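# Remove the printer's build plate and lay it flat beside it

## Task

Lift the thin magnetic build sheet off the 3-D printer's heated bed and lay it down flat, with the same face on top, on the surface the printer sits on, away from both the printer and its door. The printer must stay where it stands, and the other items next to and behind it must stay roughly where they were and keep their orientation. Everything must stay in place with no robot support, and at the end both grippers must have released and pulled away.

## Robot and tools

Robot: two arms, left_arm and right_arm, each ending in a parallel two-finger gripper. Their root links sit at (0, +0.300, 0) for left_arm and (0, -0.300, 0) for right_arm, both with identity orientation. Note that left and right are just names; they do not match the sides of the camera images.

Frame: everything uses one scene frame. The origin is on the table top midway between the arms. +x points out over the table, +z points up, and left_arm is on the +y side. Positions are in metres. Orientations are quaternions written w first (qw, qx, qy, qz). On each gripper, the fingers point along its own +z and close along its own y. end_effector_position is the point between the finger pads, about 1 cm behind the tips. Reported hand positions can be somewhat off, more so at long reach, and motions tend to stop a centimetre or more short, usually too low.

The 16-number row: every commanded pose is one flat list of 16 numbers covering both arms, even when only one arm moves. The first 8 are left_arm: x, y, z, qw, qx, qy, qz, opening. The next 8 are right_arm in the same order. x, y, z is an absolute target position for that gripper in the scene frame, and the quaternion is an absolute target orientation in the same frame. These are poses, not offsets. Opening runs from -1 (closed) to +1 (fully open, 0.094 m). To hold an arm still, repeat its last reported position together with a fixed quaternion and the opening you want. To keep a gripper's orientation steady, send the same quaternion every time rather than copying the drifted value from the result. A target more than 0.6 m from the arm's last reported position, along any of that gripper's axes, is refused. At every control step the controller also clips the target to within 70 mm and 16 degrees of the measured pose. When it cannot reach both position and orientation, position wins.

Tools:
- execute_actions: {"actions": [...], "pictures": bool}. The list holds at most one item.
  - An empty list just returns the current state.
  - {"rows": [[16 numbers], ...], "steps": n} runs up to 15 control steps of 1/30 s each, one row per step. If there are fewer rows than steps, the last row repeats. steps defaults to 15.
  - {"steps": n} without rows is a wait of up to 300 steps, counted from the previous result, so your thinking time is included in it.
  - After an action ends, each arm continues only to its last clipped pose, so a distant target may need further calls.
- move: {"target": [16 numbers], "speed": m/s}. It drives each gripper in a straight line toward its absolute pose. speed ranges from 0.002 to 0.5 (default 0.25), and turning is capped at twice that value in rad/s. Both paths finish together and last 0.5 to 10 s. The opening is applied at the start. Paths do not avoid obstacles or the other arm, and a gripper may lag, stray or overshoot its speed, especially with the arm nearly straight. The result ends with a "move:" line giving the outcome (done, off_target, moving, held, fault), any limits that acted (paced means the pose was clipped; held means a safety check blocked steps) and each gripper's distance from its target.
- wait: {"seconds": 0 to 10}. Lets the simulation run without sending any new command.
- zoom_image: {"camera": one of cam_high, cam_low, cam_left_wrist, cam_right_wrist, "region": [x0, y0, x1, y1]}. Pixels of that camera's latest 504x504 image, origin at top left, at most 504 by 504. Returns an enlarged crop.
- show_instructions: shows the scene's reference images (here a printer card page).
- read_manual: returns licence texts only.
- finished_scene: {"scene": number of the current scene}.

Reading results: the state line gives each gripper's position and quaternion. grip_measured is the measured finger opening on the same -1..1 scale. The last joint value is the opening in metres, and it may be off by about 1 mm. "Hand target" is the pose the controller is currently heading for. A "pose unreachable" line, or HELD on a step, means a clearance check altered or blocked that arm's command. FAULT marks an arm stop. MOTOR HOT appears from 85 °C. At 100 °C an OVER-TEMPERATURE FAULT makes that arm let go and drop, so don't hold loads longer than needed. Joint limits (rad), base to wrist: waist ±2.880, shoulder 0 to 3.142, elbow 0 to 3.019, wrist pitch -1.693 to 1.571, wrist yaw ±1.571, wrist roll ±2.094.

Gripping: to hold something, command an opening about 0.03 below grip_measured for a firm hold, or less below for a lighter one. Pads push at most around 50 to 62 N. A sheet thinner than about 2 mm gets less force, so the thin build plate may slip. It may be easier to peel it off the magnets or slide it out than to pinch it edge-on.

Cautions: faster moves, and targets set further past a contact, hit and press harder. Approach slowly near the printer. Never let the arms collide or press on each other. Don't knock the printer, its door or the neighbouring items, and never let anything fall off the table. Occasionally a held part gets tugged, or a loose object is pushed. Before finishing, open the grippers and lift them clear of the plate.

Each tool is called after "Request:" by a JSON object that holds its "api" and its "payload".

Reference images:

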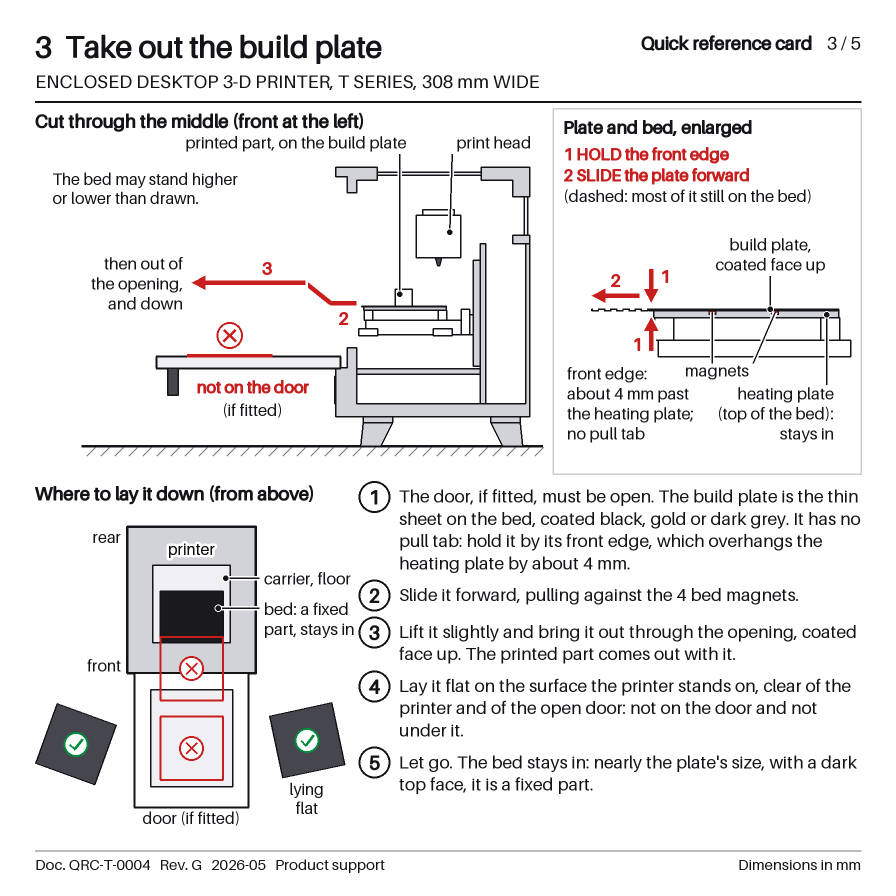

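## Session

Request:
{"api": "execute_actions", "payload": {"actions": []}}

Scene clock: 0.00 s of 4100.00 s.
left_arm: end_effector_position=(+0.5230, +0.3017, +0.4821) grip_measured=+1.000 end_effector_quat_wxyz=(+0.704, +0.002, +0.711, +0.002) | right_arm: end_effector_position=(+0.5172, -0.2975, +0.4860) grip_measured=+1.000 end_effector_quat_wxyz=(+0.701, +0.003, +0.713, +0.009)
Joint positions: left_arm=[0.006 1.058 1.034 0.014 0.005 0.006 0.094] | right_arm=[ 0.004  1.041  1.038 -0.014 -0.006  0.017  0.094]
Joint velocities: left_arm=[-0.005 -0.015 -0.002  0.002 -0.051 -0.022  0.   ] | right_arm=[ 0.015 -0.005  0.007 -0.007 -0.095 -0.037  0.   ]
Hand target (left_arm): +0.523, +0.302, +0.502; +0.716, +0.002, +0.698, +0.003
Hand target (right_arm): +0.516, -0.297, +0.510; +0.716, +0.003, +0.698, +0.010

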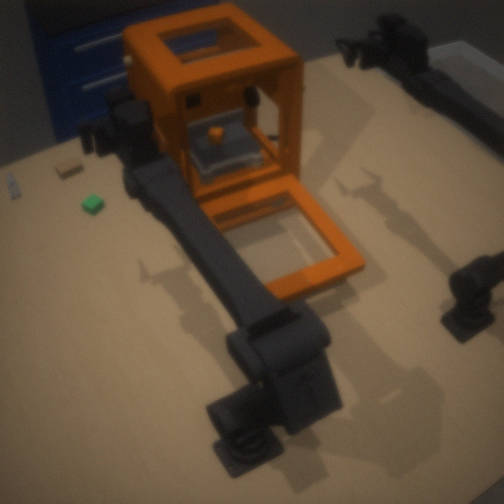

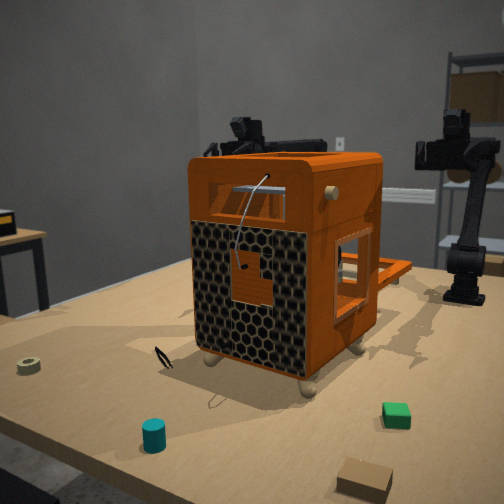

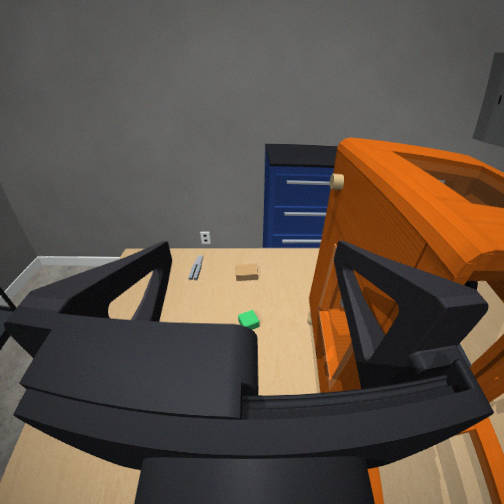

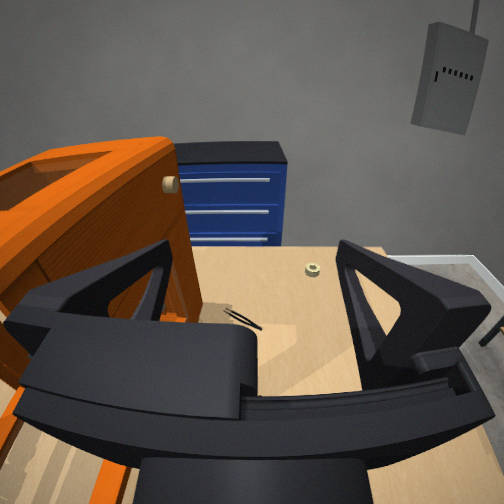

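Request:
{"api": "move", "payload": {"target": [0.28,0.2,0.36,0.707,0,0.707,0,1,0.5172,-0.2975,0.486,0.701,0.003,0.713,0.009,1]}}

Request:
{"api": "move", "payload": {"target": [0.28,0.03,0.3,0.707,0,0.707,0,1,0.5172,-0.2975,0.486,0.701,0.003,0.713,0.009,1]}}

Scene clock: 8.03 s of 4100.00 s.
left_arm: end_effector_position=(+0.2799, +0.1945, +0.3660) grip_measured=+1.000 end_effector_quat_wxyz=(+0.710, +0.001, +0.704, -0.003) | right_arm: end_effector_position=(+0.5171, -0.2975, +0.4814) grip_measured=+1.000 end_effector_quat_wxyz=(+0.698, +0.003, +0.716, +0.009)
Joint positions: left_arm=[-0.766  0.38   0.458 -0.065 -0.761  0.006  0.094] | right_arm=[ 0.004  1.041  1.031 -0.014 -0.006  0.017  0.094]
Joint velocities: left_arm=[-0.024 -0.005 -0.022 -0.017  0.007 -0.007  0.   ] | right_arm=[ 0.005 -0.005 -0.032 -0.007  0.037 -0.007  0.   ]
Hand target (left_arm): +0.279, +0.196, +0.363; +0.708, +0.003, +0.706, +0.003
Hand target (right_arm): +0.517, -0.298, +0.486; +0.701, +0.003, +0.713, +0.009
Off the commanded pose (left_arm): 0.008 m, 1 deg.
Off the commanded pose (right_arm): 0.005 m, 0 deg.
After step 90, 3.47 s passed at rest.
move: done
camera_calibration (this result's frames):
cam_left_wrist: T_world_to_cam=[[0.0108469, -0.99992, 0.0064991, 0.190474], [-0.548797, -0.0113861, -0.835878, 0.47364], [0.835885, 0.00549997, -0.548877, 0.0909323], [0, 0, 0, 1]] pos_world=[0.181857, 0.195351, 0.444578]
cam_right_wrist: T_world_to_cam=[[0.00899203, -0.999804, -0.0176148, -0.292956], [-0.60579, 0.00856835, -0.795578, 0.704759], [0.795573, 0.0178247, -0.605595, 0.0108127], [0, 0, 0, 1]] pos_world=[0.420968, -0.29913, 0.562079]

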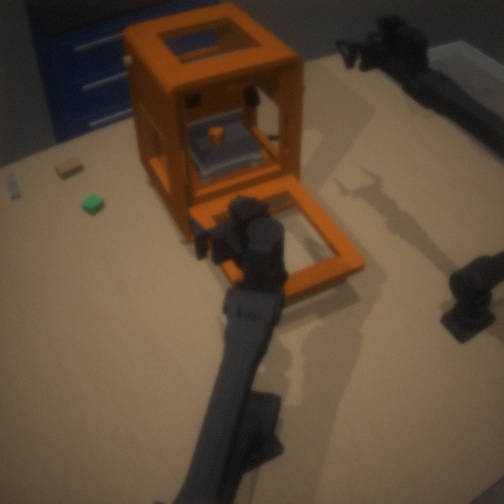

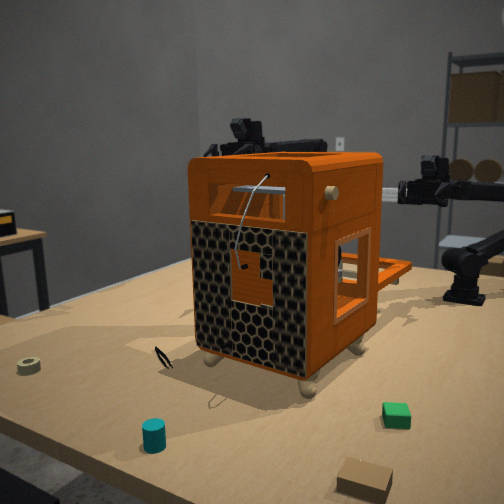

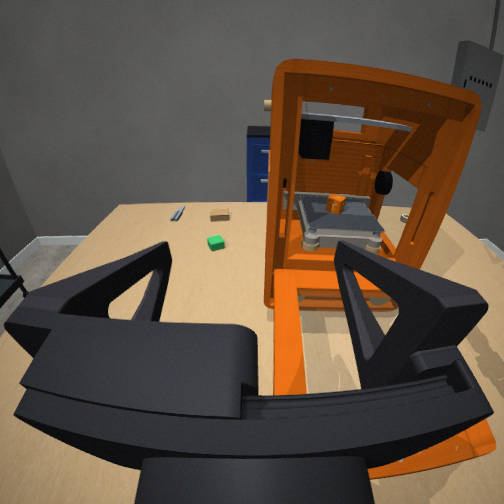

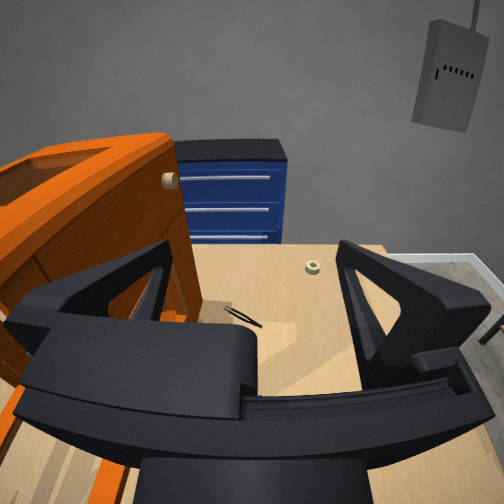

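Scene clock: 9.27 s of 4100.00 s.
left_arm: end_effector_position=(+0.2745, +0.0439, +0.2724) grip_measured=+1.000 end_effector_quat_wxyz=(+0.698, +0.021, +0.715, +0.020) | right_arm: end_effector_position=(+0.5170, -0.2975, +0.4778) grip_measured=+1.000 end_effector_quat_wxyz=(+0.696, +0.003, +0.718, +0.009)
Joint positions: left_arm=[-1.188  1.018  0.445  0.509 -1.187 -0.002  0.094] | right_arm=[ 0.004  1.041  1.025 -0.014 -0.006  0.017  0.094]
Joint velocities: left_arm=[ 0.005 -0.015  0.002  0.002 -0.022 -0.022  0.   ] | right_arm=[-0.015 -0.005 -0.017 -0.022 -0.037  0.007  0.   ]
Hand target (left_arm): +0.278, +0.034, +0.299; +0.708, +0.001, +0.706, +0.001
Hand target (right_arm): +0.517, -0.298, +0.486; +0.701, +0.003, +0.713, +0.009
Off the commanded pose (left_arm): 0.031 m, 4 deg.
Off the commanded pose (right_arm): 0.008 m, 1 deg.
move: off_target (left_arm)
camera_calibration (this result's frames):
cam_left_wrist: T_world_to_cam=[[0.0148699, -0.998438, -0.0538587, 0.0558335], [-0.575809, 0.0354857, -0.816814, 0.390969], [0.817449, 0.0431582, -0.574382, 0.055252], [0, 0, 0, 1]] pos_world=[0.179127, 0.0394879, 0.354091]
cam_right_wrist: T_world_to_cam=[[0.00889115, -0.999805, -0.017644, -0.292953], [-0.610333, 0.00855092, -0.792099, 0.70254], [0.792095, 0.0178114, -0.610138, 0.0126576], [0, 0, 0, 1]] pos_world=[0.421362, -0.299128, 0.559036]

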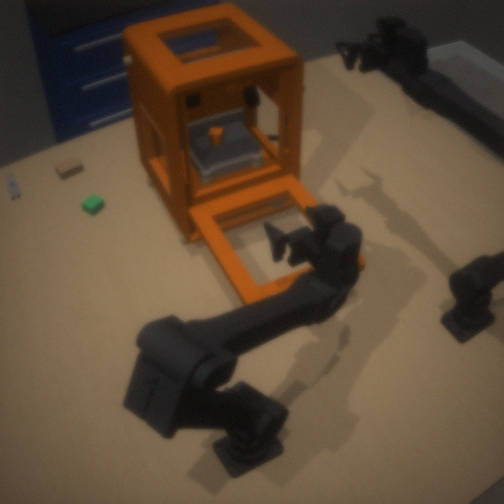

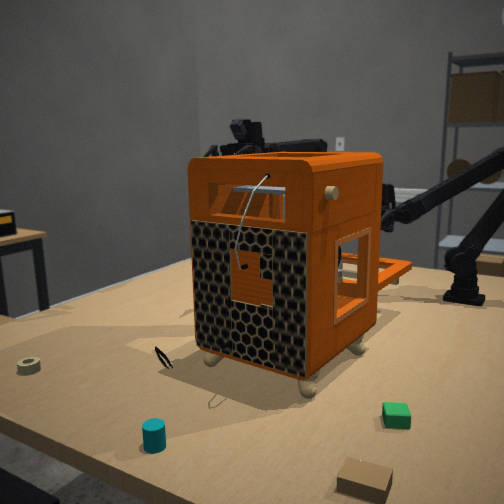

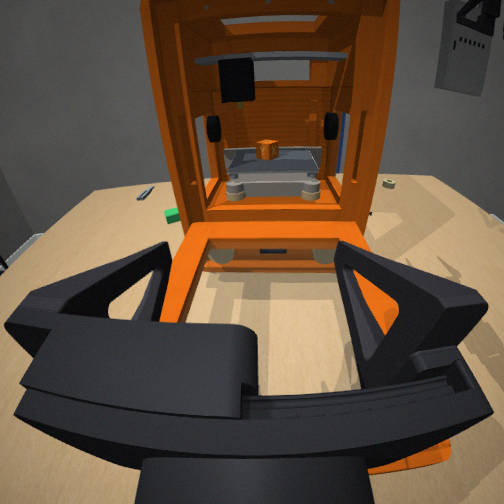

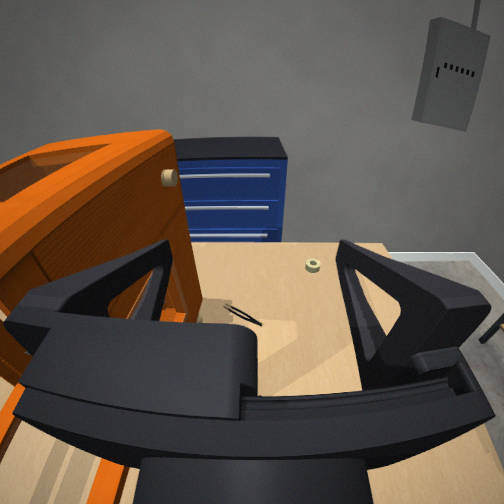

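Request:
{"api": "move", "payload": {"target": [0.42,0.01,0.25,0.5,0.5,0.5,0.5,0.0,0.5172,-0.2975,0.486,0.701,0.003,0.713,0.009,1], "speed": 0.15}}

Scene clock: 21.53 s of 4100.00 s.
left_arm: end_effector_position=(+0.4050, +0.0215, +0.2316) grip_measured=+0.002 end_effector_quat_wxyz=(+0.486, +0.516, +0.501, +0.496) | right_arm: end_effector_position=(+0.5169, -0.2975, +0.4737) grip_measured=+1.000 end_effector_quat_wxyz=(+0.694, +0.003, +0.720, +0.009)
Joint positions: left_arm=[-0.871  1.393  0.596  0.743 -0.866  1.553  0.047] | right_arm=[ 0.004  1.041  1.018 -0.014 -0.006  0.017  0.094]
Joint velocities: left_arm=[ 0.005 -0.005  0.012  0.017  0.007 -0.037 -0.   ] | right_arm=[ 0.005 -0.005  0.002  0.012  0.007  0.007  0.   ]
Hand target (left_arm): +0.418, +0.012, +0.249; +0.500, +0.500, +0.501, +0.499
Hand target (right_arm): +0.517, -0.298, +0.486; +0.701, +0.003, +0.713, +0.009
Off the commanded pose (left_arm): 0.026 m, 2 deg.
Off the commanded pose (right_arm): 0.012 m, 1 deg.
After step 90, 3.77 s passed at rest.
move: off_target (left_arm, right_arm)
camera_calibration (this result's frames):
cam_left_wrist: T_world_to_cam=[[-0.0191804, 0.0198058, -0.99962, 0.240195], [-0.551625, 0.833652, 0.0271018, 0.211134], [0.833872, 0.551935, -0.00506443, -0.223286], [0, 0, 0, 1]] pos_world=[0.307266, -0.0575301, 0.23325]
cam_right_wrist: T_world_to_cam=[[0.00877662, -0.999805, -0.0176764, -0.292949], [-0.615457, 0.00853126, -0.788125, 0.700013], [0.788122, 0.0177961, -0.615262, 0.0147332], [0, 0, 0, 1]] pos_world=[0.421787, -0.299127, 0.555584]

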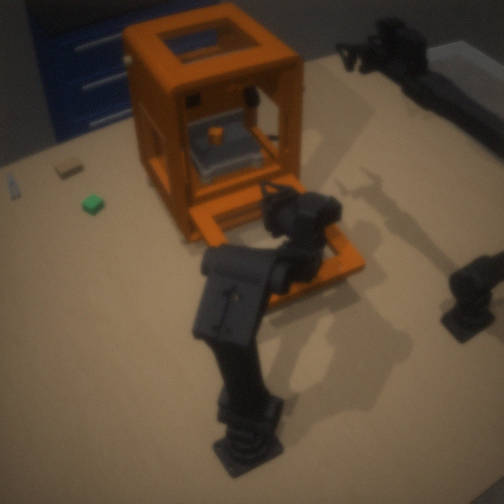

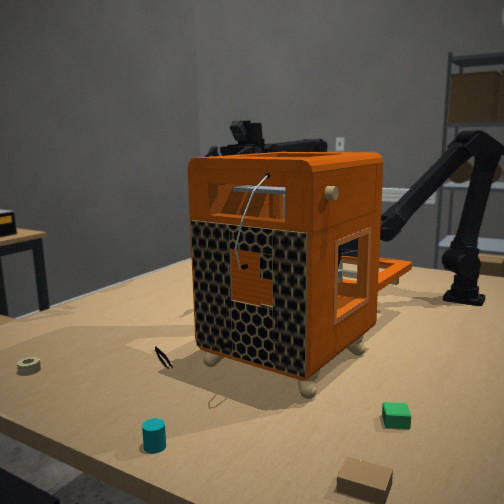

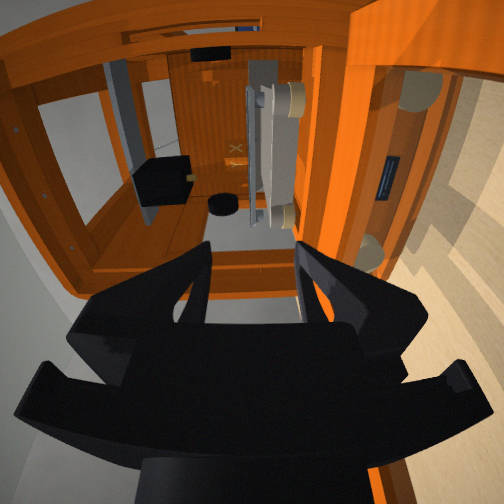

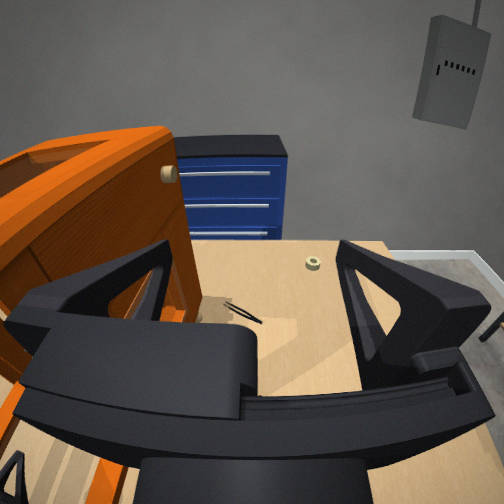

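Request:
{"api": "move", "payload": {"target": [0.51,0.0,0.25,0.5,0.5,0.5,0.5,-0.5,0.5172,-0.2975,0.486,0.701,0.003,0.713,0.009,1], "speed": 0.1}}

Request:
{"api": "zoom_image", "payload": {"camera": "cam_left_wrist", "region": [170,50,370,280]}}

Scene clock: 25.23 s of 4100.00 s.
left_arm: end_effector_position=(+0.4956, +0.0087, +0.2362) grip_measured=-0.498 end_effector_quat_wxyz=(+0.492, +0.509, +0.503, +0.496) | right_arm: end_effector_position=(+0.5168, -0.2975, +0.4711) grip_measured=+1.000 end_effector_quat_wxyz=(+0.692, +0.003, +0.721, +0.009)
Joint positions: left_arm=[-0.731  1.566  0.793  0.743 -0.729  1.56   0.024] | right_arm=[ 0.004  1.041  1.014 -0.014 -0.006  0.017  0.094]
Joint velocities: left_arm=[-0.005  0.015 -0.017 -0.007 -0.022 -0.051 -0.   ] | right_arm=[ 0.005 -0.015  0.012  0.002  0.007 -0.007  0.   ]
Hand target (left_arm): +0.509, +0.001, +0.249; +0.500, +0.500, +0.501, +0.500
Hand target (right_arm): +0.517, -0.298, +0.486; +0.701, +0.003, +0.713, +0.009
Off the commanded pose (left_arm): 0.022 m, 1 deg.
Off the commanded pose (right_arm): 0.015 m, 1 deg.
move: off_target (left_arm, right_arm)
camera_calibration (this result's frames):
cam_left_wrist: T_world_to_cam=[[-0.00669838, 0.00535888, -0.999963, 0.240883], [-0.554633, 0.832055, 0.00817432, 0.277681], [0.832068, 0.554668, -0.0026012, -0.291524], [0, 0, 0, 1]] pos_world=[0.398193, -0.070637, 0.237846]
cam_right_wrist: T_world_to_cam=[[0.0087024, -0.999806, -0.017697, -0.292948], [-0.618758, 0.00851859, -0.785535, 0.698371], [0.785533, 0.0177862, -0.618564, 0.0160675], [0, 0, 0, 1]] pos_world=[0.422051, -0.299126, 0.553349]

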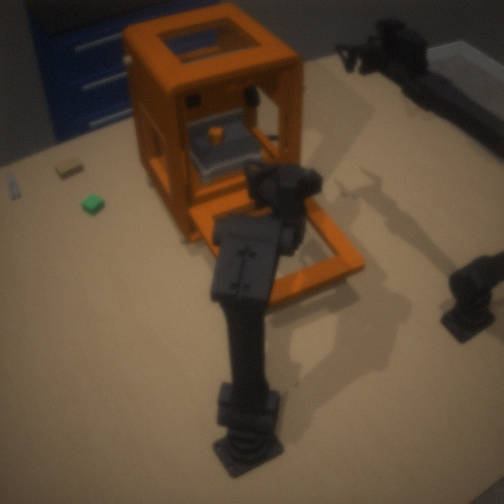

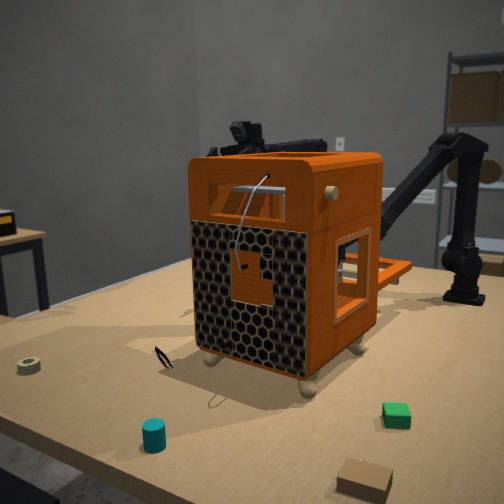

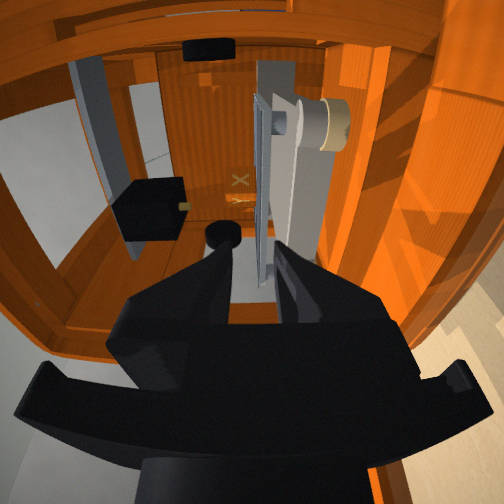

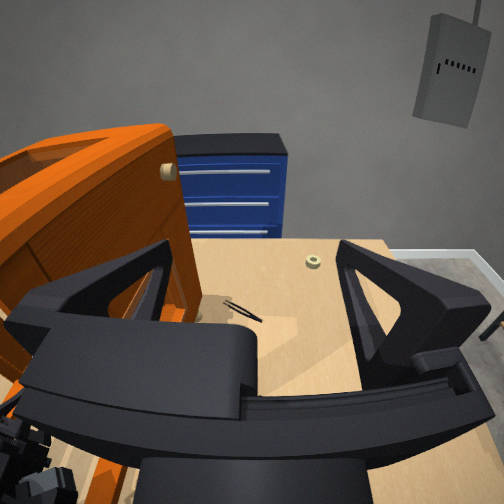

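Region (170, 50, 370, 280) of cam_left_wrist's 504x504 image, scaled by 2.191, with more detail than that image has; it fills the left 438 columns of this view, and the rest is white.

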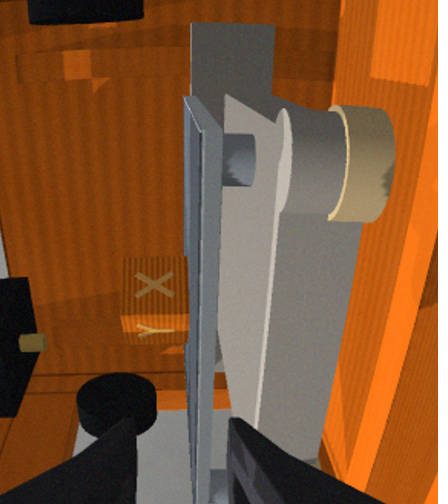

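Request:
{"api": "move", "payload": {"target": [0.55,0.0,0.243,0.5,0.5,0.5,0.5,-0.5,0.5172,-0.2975,0.486,0.701,0.003,0.713,0.009,1], "speed": 0.03}}

Request:
{"api": "zoom_image", "payload": {"camera": "cam_left_wrist", "region": [190,130,330,310]}}

Scene clock: 32.33 s of 4100.00 s.
left_arm: end_effector_position=(+0.5336, +0.0067, +0.2311) grip_measured=-0.498 end_effector_quat_wxyz=(+0.494, +0.509, +0.502, +0.495) | right_arm: end_effector_position=(+0.5167, -0.2975, +0.4680) grip_measured=+1.000 end_effector_quat_wxyz=(+0.691, +0.003, +0.723, +0.009)
Joint positions: left_arm=[-0.679  1.644  0.873  0.743 -0.674  1.561  0.024] | right_arm=[ 0.004  1.041  1.009 -0.014 -0.006  0.017  0.094]
Joint velocities: left_arm=[-0.005 -0.015  0.002 -0.002 -0.007 -0.154  0.   ] | right_arm=[-0.015 -0.015  0.002 -0.002 -0.007 -0.022  0.   ]
Hand target (left_arm): +0.549, +0.001, +0.242; +0.500, +0.500, +0.500, +0.500
Hand target (right_arm): +0.517, -0.298, +0.486; +0.701, +0.003, +0.713, +0.009
Off the commanded pose (left_arm): 0.021 m, 1 deg.
Off the commanded pose (right_arm): 0.018 m, 2 deg.
After step 90, 1.97 s passed at rest.
move: off_target (left_arm, right_arm)
camera_calibration (this result's frames):
cam_left_wrist: T_world_to_cam=[[-0.00570612, 0.00316991, -0.999979, 0.235473], [-0.551786, 0.833966, 0.00579228, 0.299493], [0.833966, 0.551807, -0.0030096, -0.322924], [0, 0, 0, 1]] pos_world=[0.435907, -0.0723215, 0.232761]
cam_right_wrist: T_world_to_cam=[[0.00861458, -0.999806, -0.0177209, -0.292946], [-0.622646, 0.00850367, -0.782457, 0.696422], [0.782456, 0.0177744, -0.622452, 0.0176354], [0, 0, 0, 1]] pos_world=[0.422349, -0.299124, 0.550707]

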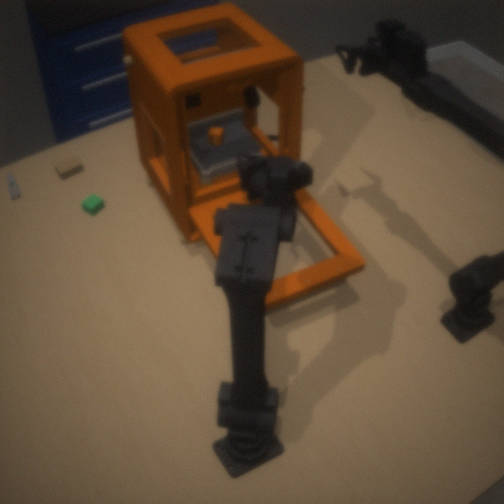

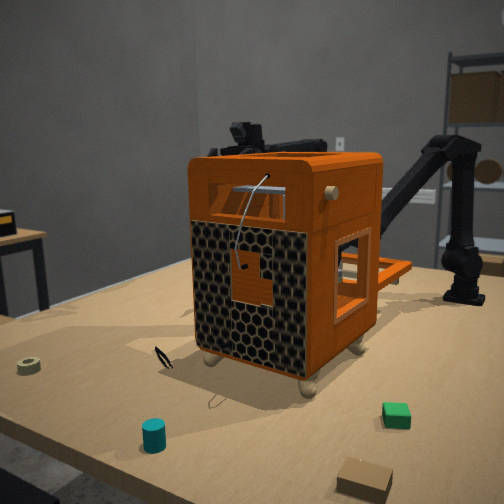

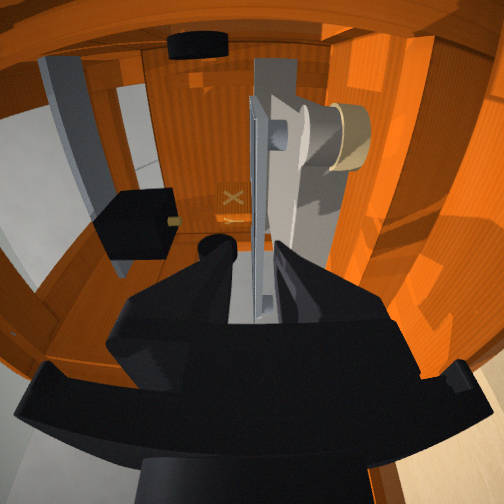

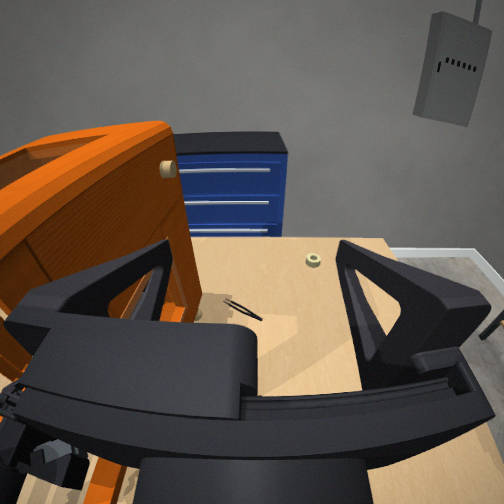

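Region (190, 130, 330, 310) of cam_left_wrist's 504x504 image, scaled by 2.800, with more detail than that image has.

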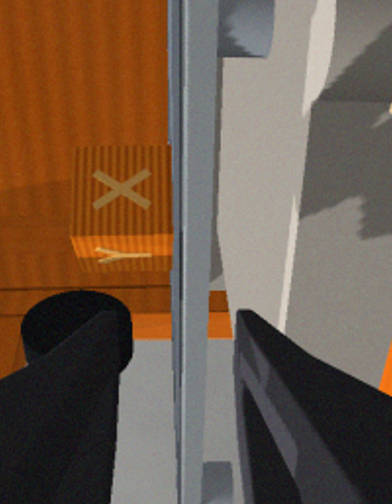

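Request:
{"api": "move", "payload": {"target": [0.563,0.0,0.249,0.5,0.5,0.5,0.5,-0.5,0.5172,-0.2975,0.486,0.701,0.003,0.713,0.009,1], "speed": 0.01}}

Request:
{"api": "zoom_image", "payload": {"camera": "cam_left_wrist", "region": [190,130,330,310]}}

Scene clock: 43.43 s of 4100.00 s.
left_arm: end_effector_position=(+0.5459, +0.0060, +0.2386) grip_measured=-0.498 end_effector_quat_wxyz=(+0.497, +0.506, +0.502, +0.495) | right_arm: end_effector_position=(+0.5166, -0.2975, +0.4647) grip_measured=+1.000 end_effector_quat_wxyz=(+0.689, +0.003, +0.725, +0.009)
Joint positions: left_arm=[-0.664  1.653  0.907  0.727 -0.658  1.562  0.024] | right_arm=[ 0.004  1.041  1.004 -0.014 -0.006  0.017  0.094]
Joint velocities: left_arm=[-0.015  0.005  0.017  0.012  0.051 -0.051 -0.002] | right_arm=[-0.015 -0.015  0.012  0.012 -0.081 -0.051  0.   ]
Hand target (left_arm): +0.562, +0.001, +0.249; +0.500, +0.500, +0.500, +0.500
Hand target (right_arm): +0.517, -0.298, +0.486; +0.701, +0.003, +0.713, +0.009
Off the commanded pose (left_arm): 0.021 m, 1 deg.
Off the commanded pose (right_arm): 0.021 m, 2 deg.
After step 90, 4.37 s passed at rest.
move: off_target (left_arm, right_arm)
camera_calibration (this result's frames):
cam_left_wrist: T_world_to_cam=[[0.000638365, -0.00157717, -0.999999, 0.239671], [-0.551473, 0.834191, -0.0016677, 0.308412], [0.834193, 0.551473, -0.000337245, -0.333549], [0, 0, 0, 1]] pos_world=[0.448172, -0.0729535, 0.240072]
cam_right_wrist: T_world_to_cam=[[0.00851987, -0.999806, -0.0177462, -0.292944], [-0.626816, 0.00848768, -0.779121, 0.694315], [0.77912, 0.0177616, -0.626623, 0.0193132], [0, 0, 0, 1]] pos_world=[0.422657, -0.299123, 0.547859]

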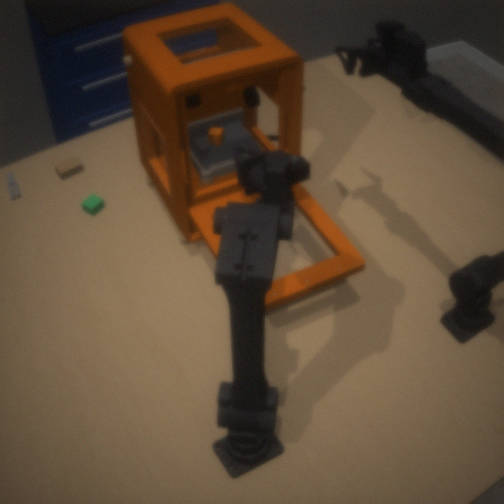

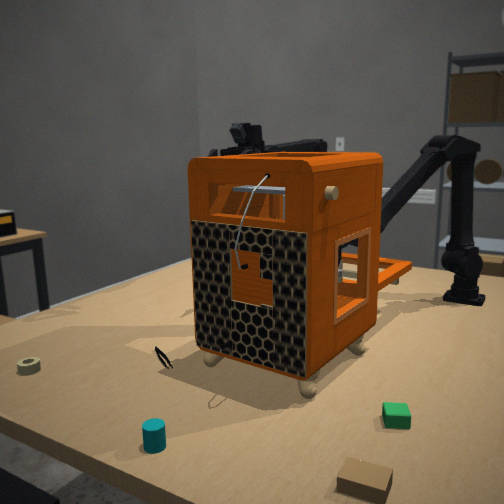

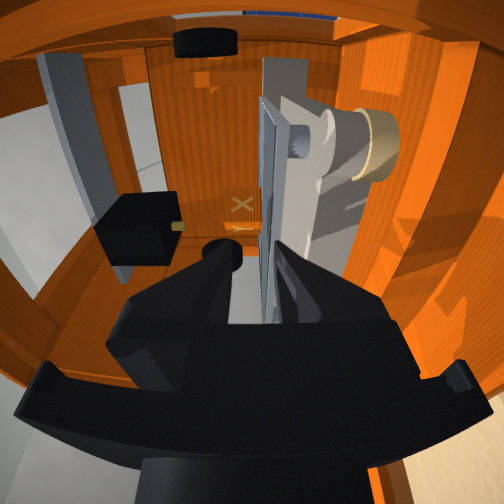

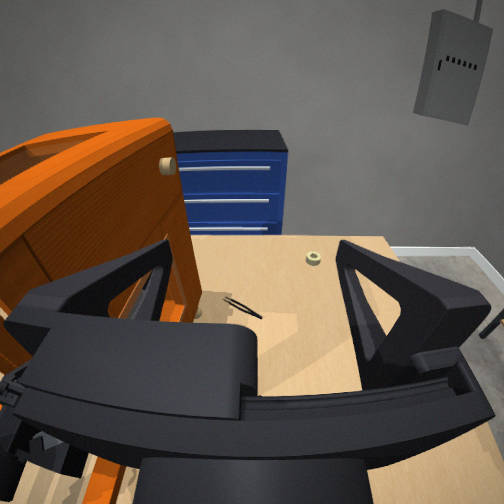

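Region (190, 130, 330, 310) of cam_left_wrist's 504x504 image, scaled by 2.800, with more detail than that image has.

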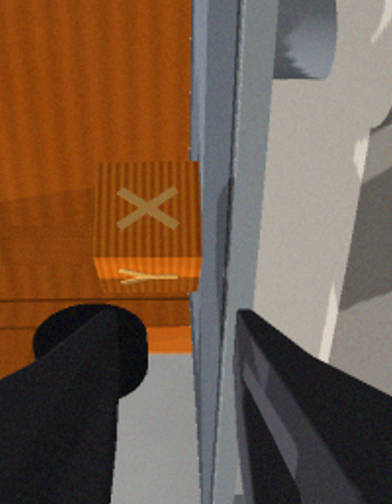

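Request:
{"api": "move", "payload": {"target": [0.571,0.0,0.247,0.5,0.5,0.5,0.5,-0.5,0.5172,-0.2975,0.486,0.701,0.003,0.713,0.009,1], "speed": 0.008}}

Request:
{"api": "zoom_image", "payload": {"camera": "cam_left_wrist", "region": [190,130,330,310]}}

Scene clock: 49.80 s of 4100.00 s.
left_arm: end_effector_position=(+0.5463, +0.0056, +0.2384) grip_measured=-0.498 end_effector_quat_wxyz=(+0.497, +0.507, +0.501, +0.495) | right_arm: end_effector_position=(+0.5164, -0.2975, +0.4613) grip_measured=+1.000 end_effector_quat_wxyz=(+0.687, +0.003, +0.727, +0.009)
Joint positions: left_arm=[-0.663  1.654  0.907  0.727 -0.654  1.563  0.024] | right_arm=[ 0.004  1.041  0.999 -0.014 -0.006  0.017  0.094]
Joint velocities: left_arm=[-0.005 -0.005  0.002  0.012  0.037 -0.066  0.   ] | right_arm=[ 0.005 -0.005 -0.012 -0.002 -0.081 -0.066  0.   ]
Hand target (left_arm): +0.569, +0.001, +0.247; +0.500, +0.500, +0.500, +0.500
Hand target (right_arm): +0.516, -0.298, +0.486; +0.701, +0.003, +0.713, +0.009
Off the commanded pose (left_arm): 0.027 m, 1 deg.
Off the commanded pose (right_arm): 0.025 m, 2 deg.
move: off_target (left_arm, right_arm)
camera_calibration (this result's frames):
cam_left_wrist: T_world_to_cam=[[0.00029525, 0.000116357, -1, 0.239577], [-0.548586, 0.836094, -0.0000646847, 0.306991], [0.836094, 0.548586, 0.000310689, -0.334799], [0, 0, 0, 1]] pos_world=[0.448263, -0.0730347, 0.239701]
cam_right_wrist: T_world_to_cam=[[0.00842503, -0.999807, -0.017771, -0.292942], [-0.630968, 0.00847175, -0.775762, 0.6922], [0.775763, 0.0177487, -0.630775, 0.0209796], [0, 0, 0, 1]] pos_world=[0.422949, -0.299122, 0.54501]

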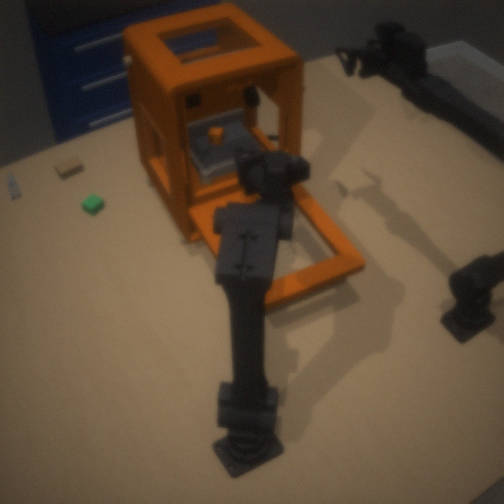

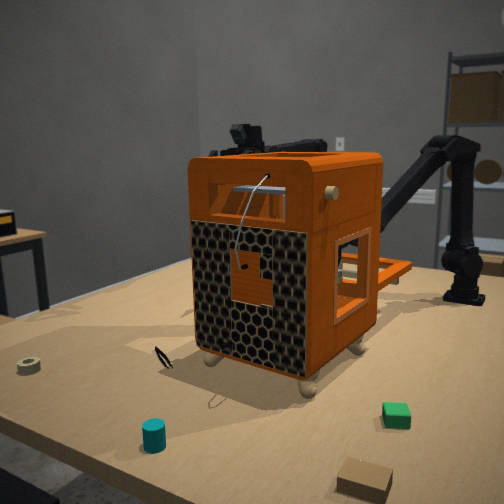

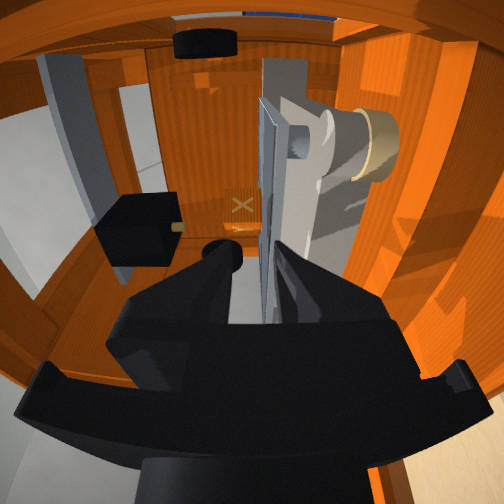

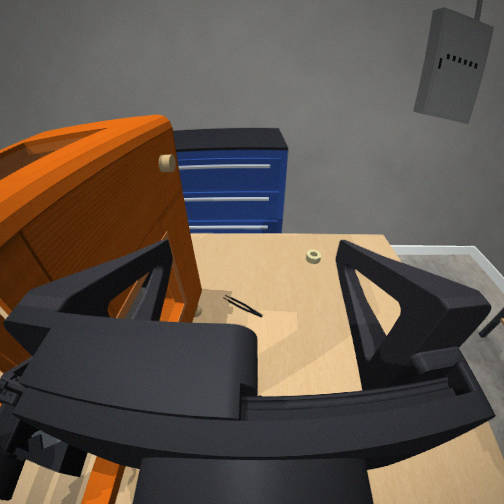

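Region (190, 130, 330, 310) of cam_left_wrist's 504x504 image, scaled by 2.800, with more detail than that image has.

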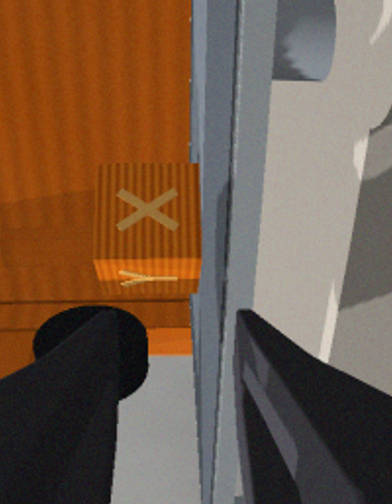

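Request:
{"api": "execute_actions", "payload": {"actions": [{"rows":[[0.569,0,0.246,0.5,0.5,0.5,0.5,-0.6,0.5172,-0.2975,0.486,0.701,0.003,0.713,0.009,1],[0.569,0,0.246,0.5,0.5,0.5,0.5,-0.6,0.5172,-0.2975,0.486,0.701,0.003,0.713,0.009,1],[0.569,0,0.245,0.5,0.5,0.5,0.5,-0.65,0.5172,-0.2975,0.486,0.701,0.003,0.713,0.009,1],[0.569,0,0.244,0.5,0.5,0.5,0.5,-0.7,0.5172,-0.2975,0.486,0.701,0.003,0.713,0.009,1],[0.569,0,0.243,0.5,0.5,0.5,0.5,-0.74,0.5172,-0.2975,0.486,0.701,0.003,0.713,0.009,1],[0.569,0,0.242,0.5,0.5,0.5,0.5,-0.78,0.5172,-0.2975,0.486,0.701,0.003,0.713,0.009,1],[0.569,0,0.241,0.5,0.5,0.5,0.5,-0.82,0.5172,-0.2975,0.486,0.701,0.003,0.713,0.009,1],[0.569,0,0.240,0.5,0.5,0.5,0.5,-0.86,0.5172,-0.2975,0.486,0.701,0.003,0.713,0.009,1],[0.569,0,0.239,0.5,0.5,0.5,0.5,-0.9,0.5172,-0.2975,0.486,0.701,0.003,0.713,0.009,1],[0.569,0,0.238,0.5,0.5,0.5,0.5,-0.95,0.5172,-0.2975,0.486,0.701,0.003,0.713,0.009,1],[0.569,0,0.238,0.5,0.5,0.5,0.5,-1,0.5172,-0.2975,0.486,0.701,0.003,0.713,0.009,1]],"steps":15}]}}

Request:
{"api": "zoom_image", "payload": {"camera": "cam_left_wrist", "region": [190,130,330,310]}}

Scene clock: 58.43 s of 4100.00 s.
left_arm: end_effector_position=(+0.5469, +0.0049, +0.2304) grip_measured=-0.980 end_effector_quat_wxyz=(+0.491, +0.511, +0.502, +0.496) | right_arm: end_effector_position=(+0.5164, -0.2975, +0.4613) grip_measured=+1.000 end_effector_quat_wxyz=(+0.687, +0.003, +0.727, +0.009)
Joint positions: left_arm=[-0.665  1.668  0.907  0.728 -0.661  1.566  0.001] | right_arm=[ 0.004  1.041  0.999 -0.014 -0.006  0.017  0.094]
Joint velocities: left_arm=[-0.005 -0.005  0.007 -0.007 -0.022  0.007  0.   ] | right_arm=[-0.005  0.005 -0.007 -0.002 -0.037 -0.081  0.   ]
Hand target (left_arm): +0.567, +0.001, +0.238; +0.500, +0.500, +0.500, +0.500
Hand target (right_arm): +0.517, -0.297, +0.486; +0.701, +0.003, +0.713, +0.009
Off the commanded pose (left_arm): 0.024 m, 2 deg.
Off the commanded pose (right_arm): 0.025 m, 2 deg.
Steps of this call (steps 1 to 90: nothing new was sent; then 5.13 s passed at rest; steps 91 to 105: all 15 steps of this action). Readings (end_effector_position):
91: left_arm (+0.5463, +0.0055, +0.2383) | right_arm (+0.5164, -0.2975, +0.4613)
92: left_arm (+0.5465, +0.0054, +0.2372) | right_arm (+0.5164, -0.2975, +0.4613)
94: left_arm (+0.5466, +0.0053, +0.2359) | right_arm (+0.5164, -0.2975, +0.4613)
98: left_arm (+0.5471, +0.0054, +0.2327) | right_arm (+0.5164, -0.2975, +0.4613)
105: the state above
camera_calibration (this result's frames):
cam_left_wrist: T_world_to_cam=[[-0.00981232, 0.0105274, -0.999896, 0.237105], [-0.553248, 0.832895, 0.0141984, 0.307095], [0.832959, 0.55333, -0.00234835, -0.332636], [0, 0, 0, 1]] pos_world=[0.449298, -0.0742169, 0.231939]
cam_right_wrist: T_world_to_cam=[[0.00842503, -0.999807, -0.017771, -0.292942], [-0.630968, 0.00847175, -0.775762, 0.6922], [0.775763, 0.0177487, -0.630775, 0.0209796], [0, 0, 0, 1]] pos_world=[0.422949, -0.299122, 0.54501]

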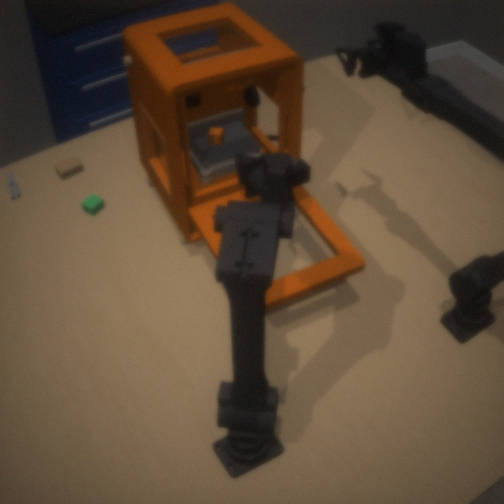

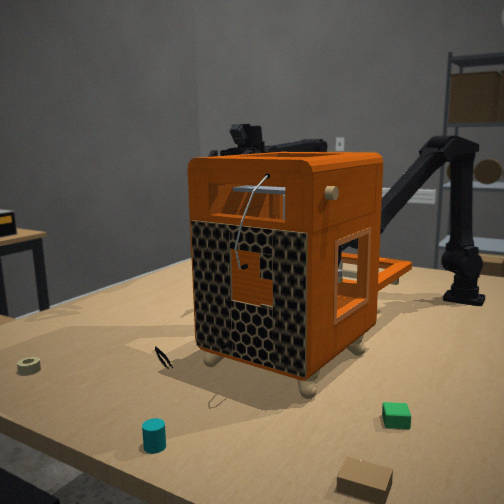

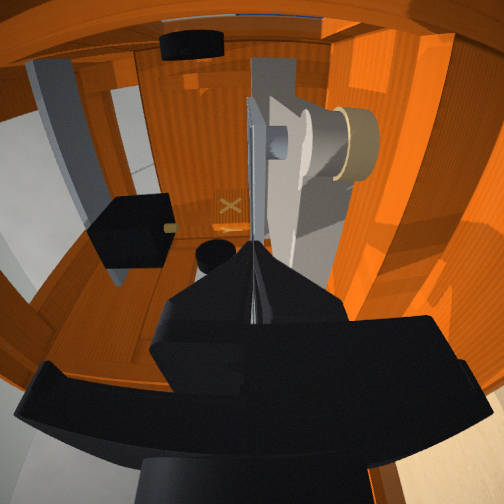

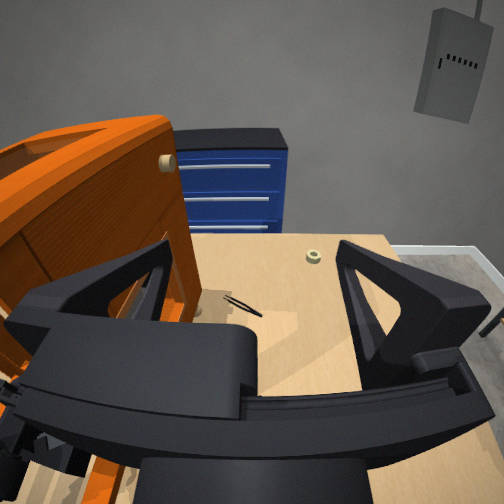

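Region (190, 130, 330, 310) of cam_left_wrist's 504x504 image, scaled by 2.800, with more detail than that image has.

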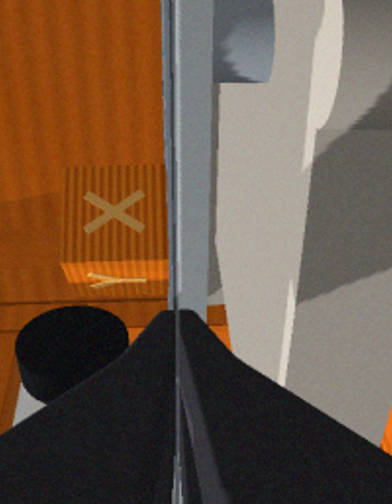

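Reading .980 (about 1 mm) suggests the plate is gripped. I'll pull.

Request:
{"api": "move", "payload": {"target": [0.535,0.0,0.24,0.5,0.5,0.5,0.5,-1,0.5172,-0.2975,0.486,0.701,0.003,0.713,0.009,1], "speed": 0.015}}

Scene clock: 61.83 s of 4100.00 s.
left_arm: end_effector_position=(+0.5450, +0.0054, +0.2299) grip_measured=-0.981 end_effector_quat_wxyz=(+0.488, +0.508, +0.504, +0.499) | right_arm: end_effector_position=(+0.5163, -0.2975, +0.4592) grip_measured=+1.000 end_effector_quat_wxyz=(+0.685, +0.003, +0.728, +0.009)
Joint positions: left_arm=[-0.669  1.668  0.905  0.73  -0.676  1.566  0.001] | right_arm=[ 0.004  1.041  0.995 -0.014 -0.006  0.017  0.094]
Joint velocities: left_arm=[ 0.005  0.005  0.007 -0.007 -0.022 -0.007 -0.001] | right_arm=[-0.005 -0.015  0.007 -0.007  0.022  0.037  0.   ]
Hand target (left_arm): +0.535, +0.000, +0.240; +0.500, +0.500, +0.500, +0.500
Hand target (right_arm): +0.516, -0.298, +0.486; +0.701, +0.003, +0.713, +0.009
Off the commanded pose (left_arm): 0.015 m, 2 deg.
Off the commanded pose (right_arm): 0.027 m, 2 deg.
move: off_target (left_arm, right_arm)
camera_calibration (this result's frames):
cam_left_wrist: T_world_to_cam=[[-0.00931988, 0.0105757, -0.999901, 0.236314], [-0.561799, 0.827155, 0.013985, 0.310475], [0.827221, 0.561874, -0.00176757, -0.328406], [0, 0, 0, 1]] pos_world=[0.448291, -0.0747879, 0.231368]
cam_right_wrist: T_world_to_cam=[[0.00836399, -0.999807, -0.0177866, -0.292941], [-0.633628, 0.00846154, -0.773592, 0.690835], [0.773593, 0.0177404, -0.633435, 0.0220449], [0, 0, 0, 1]] pos_world=[0.423129, -0.299121, 0.543178]

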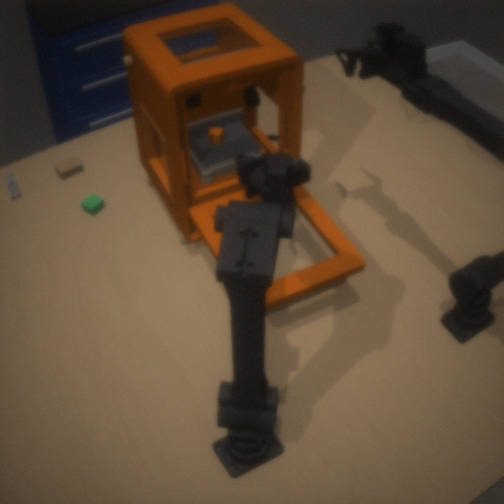

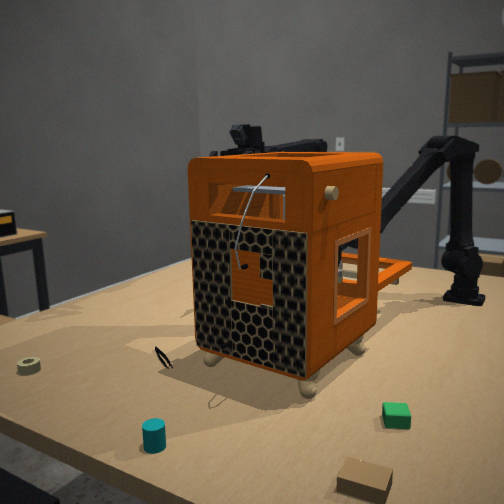

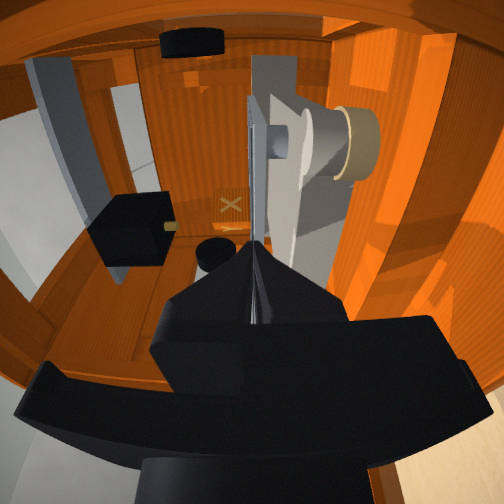

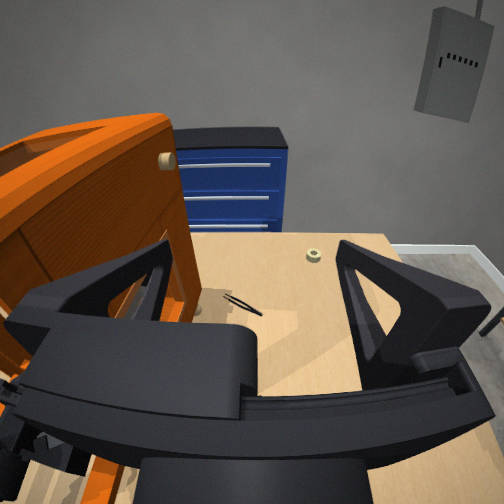

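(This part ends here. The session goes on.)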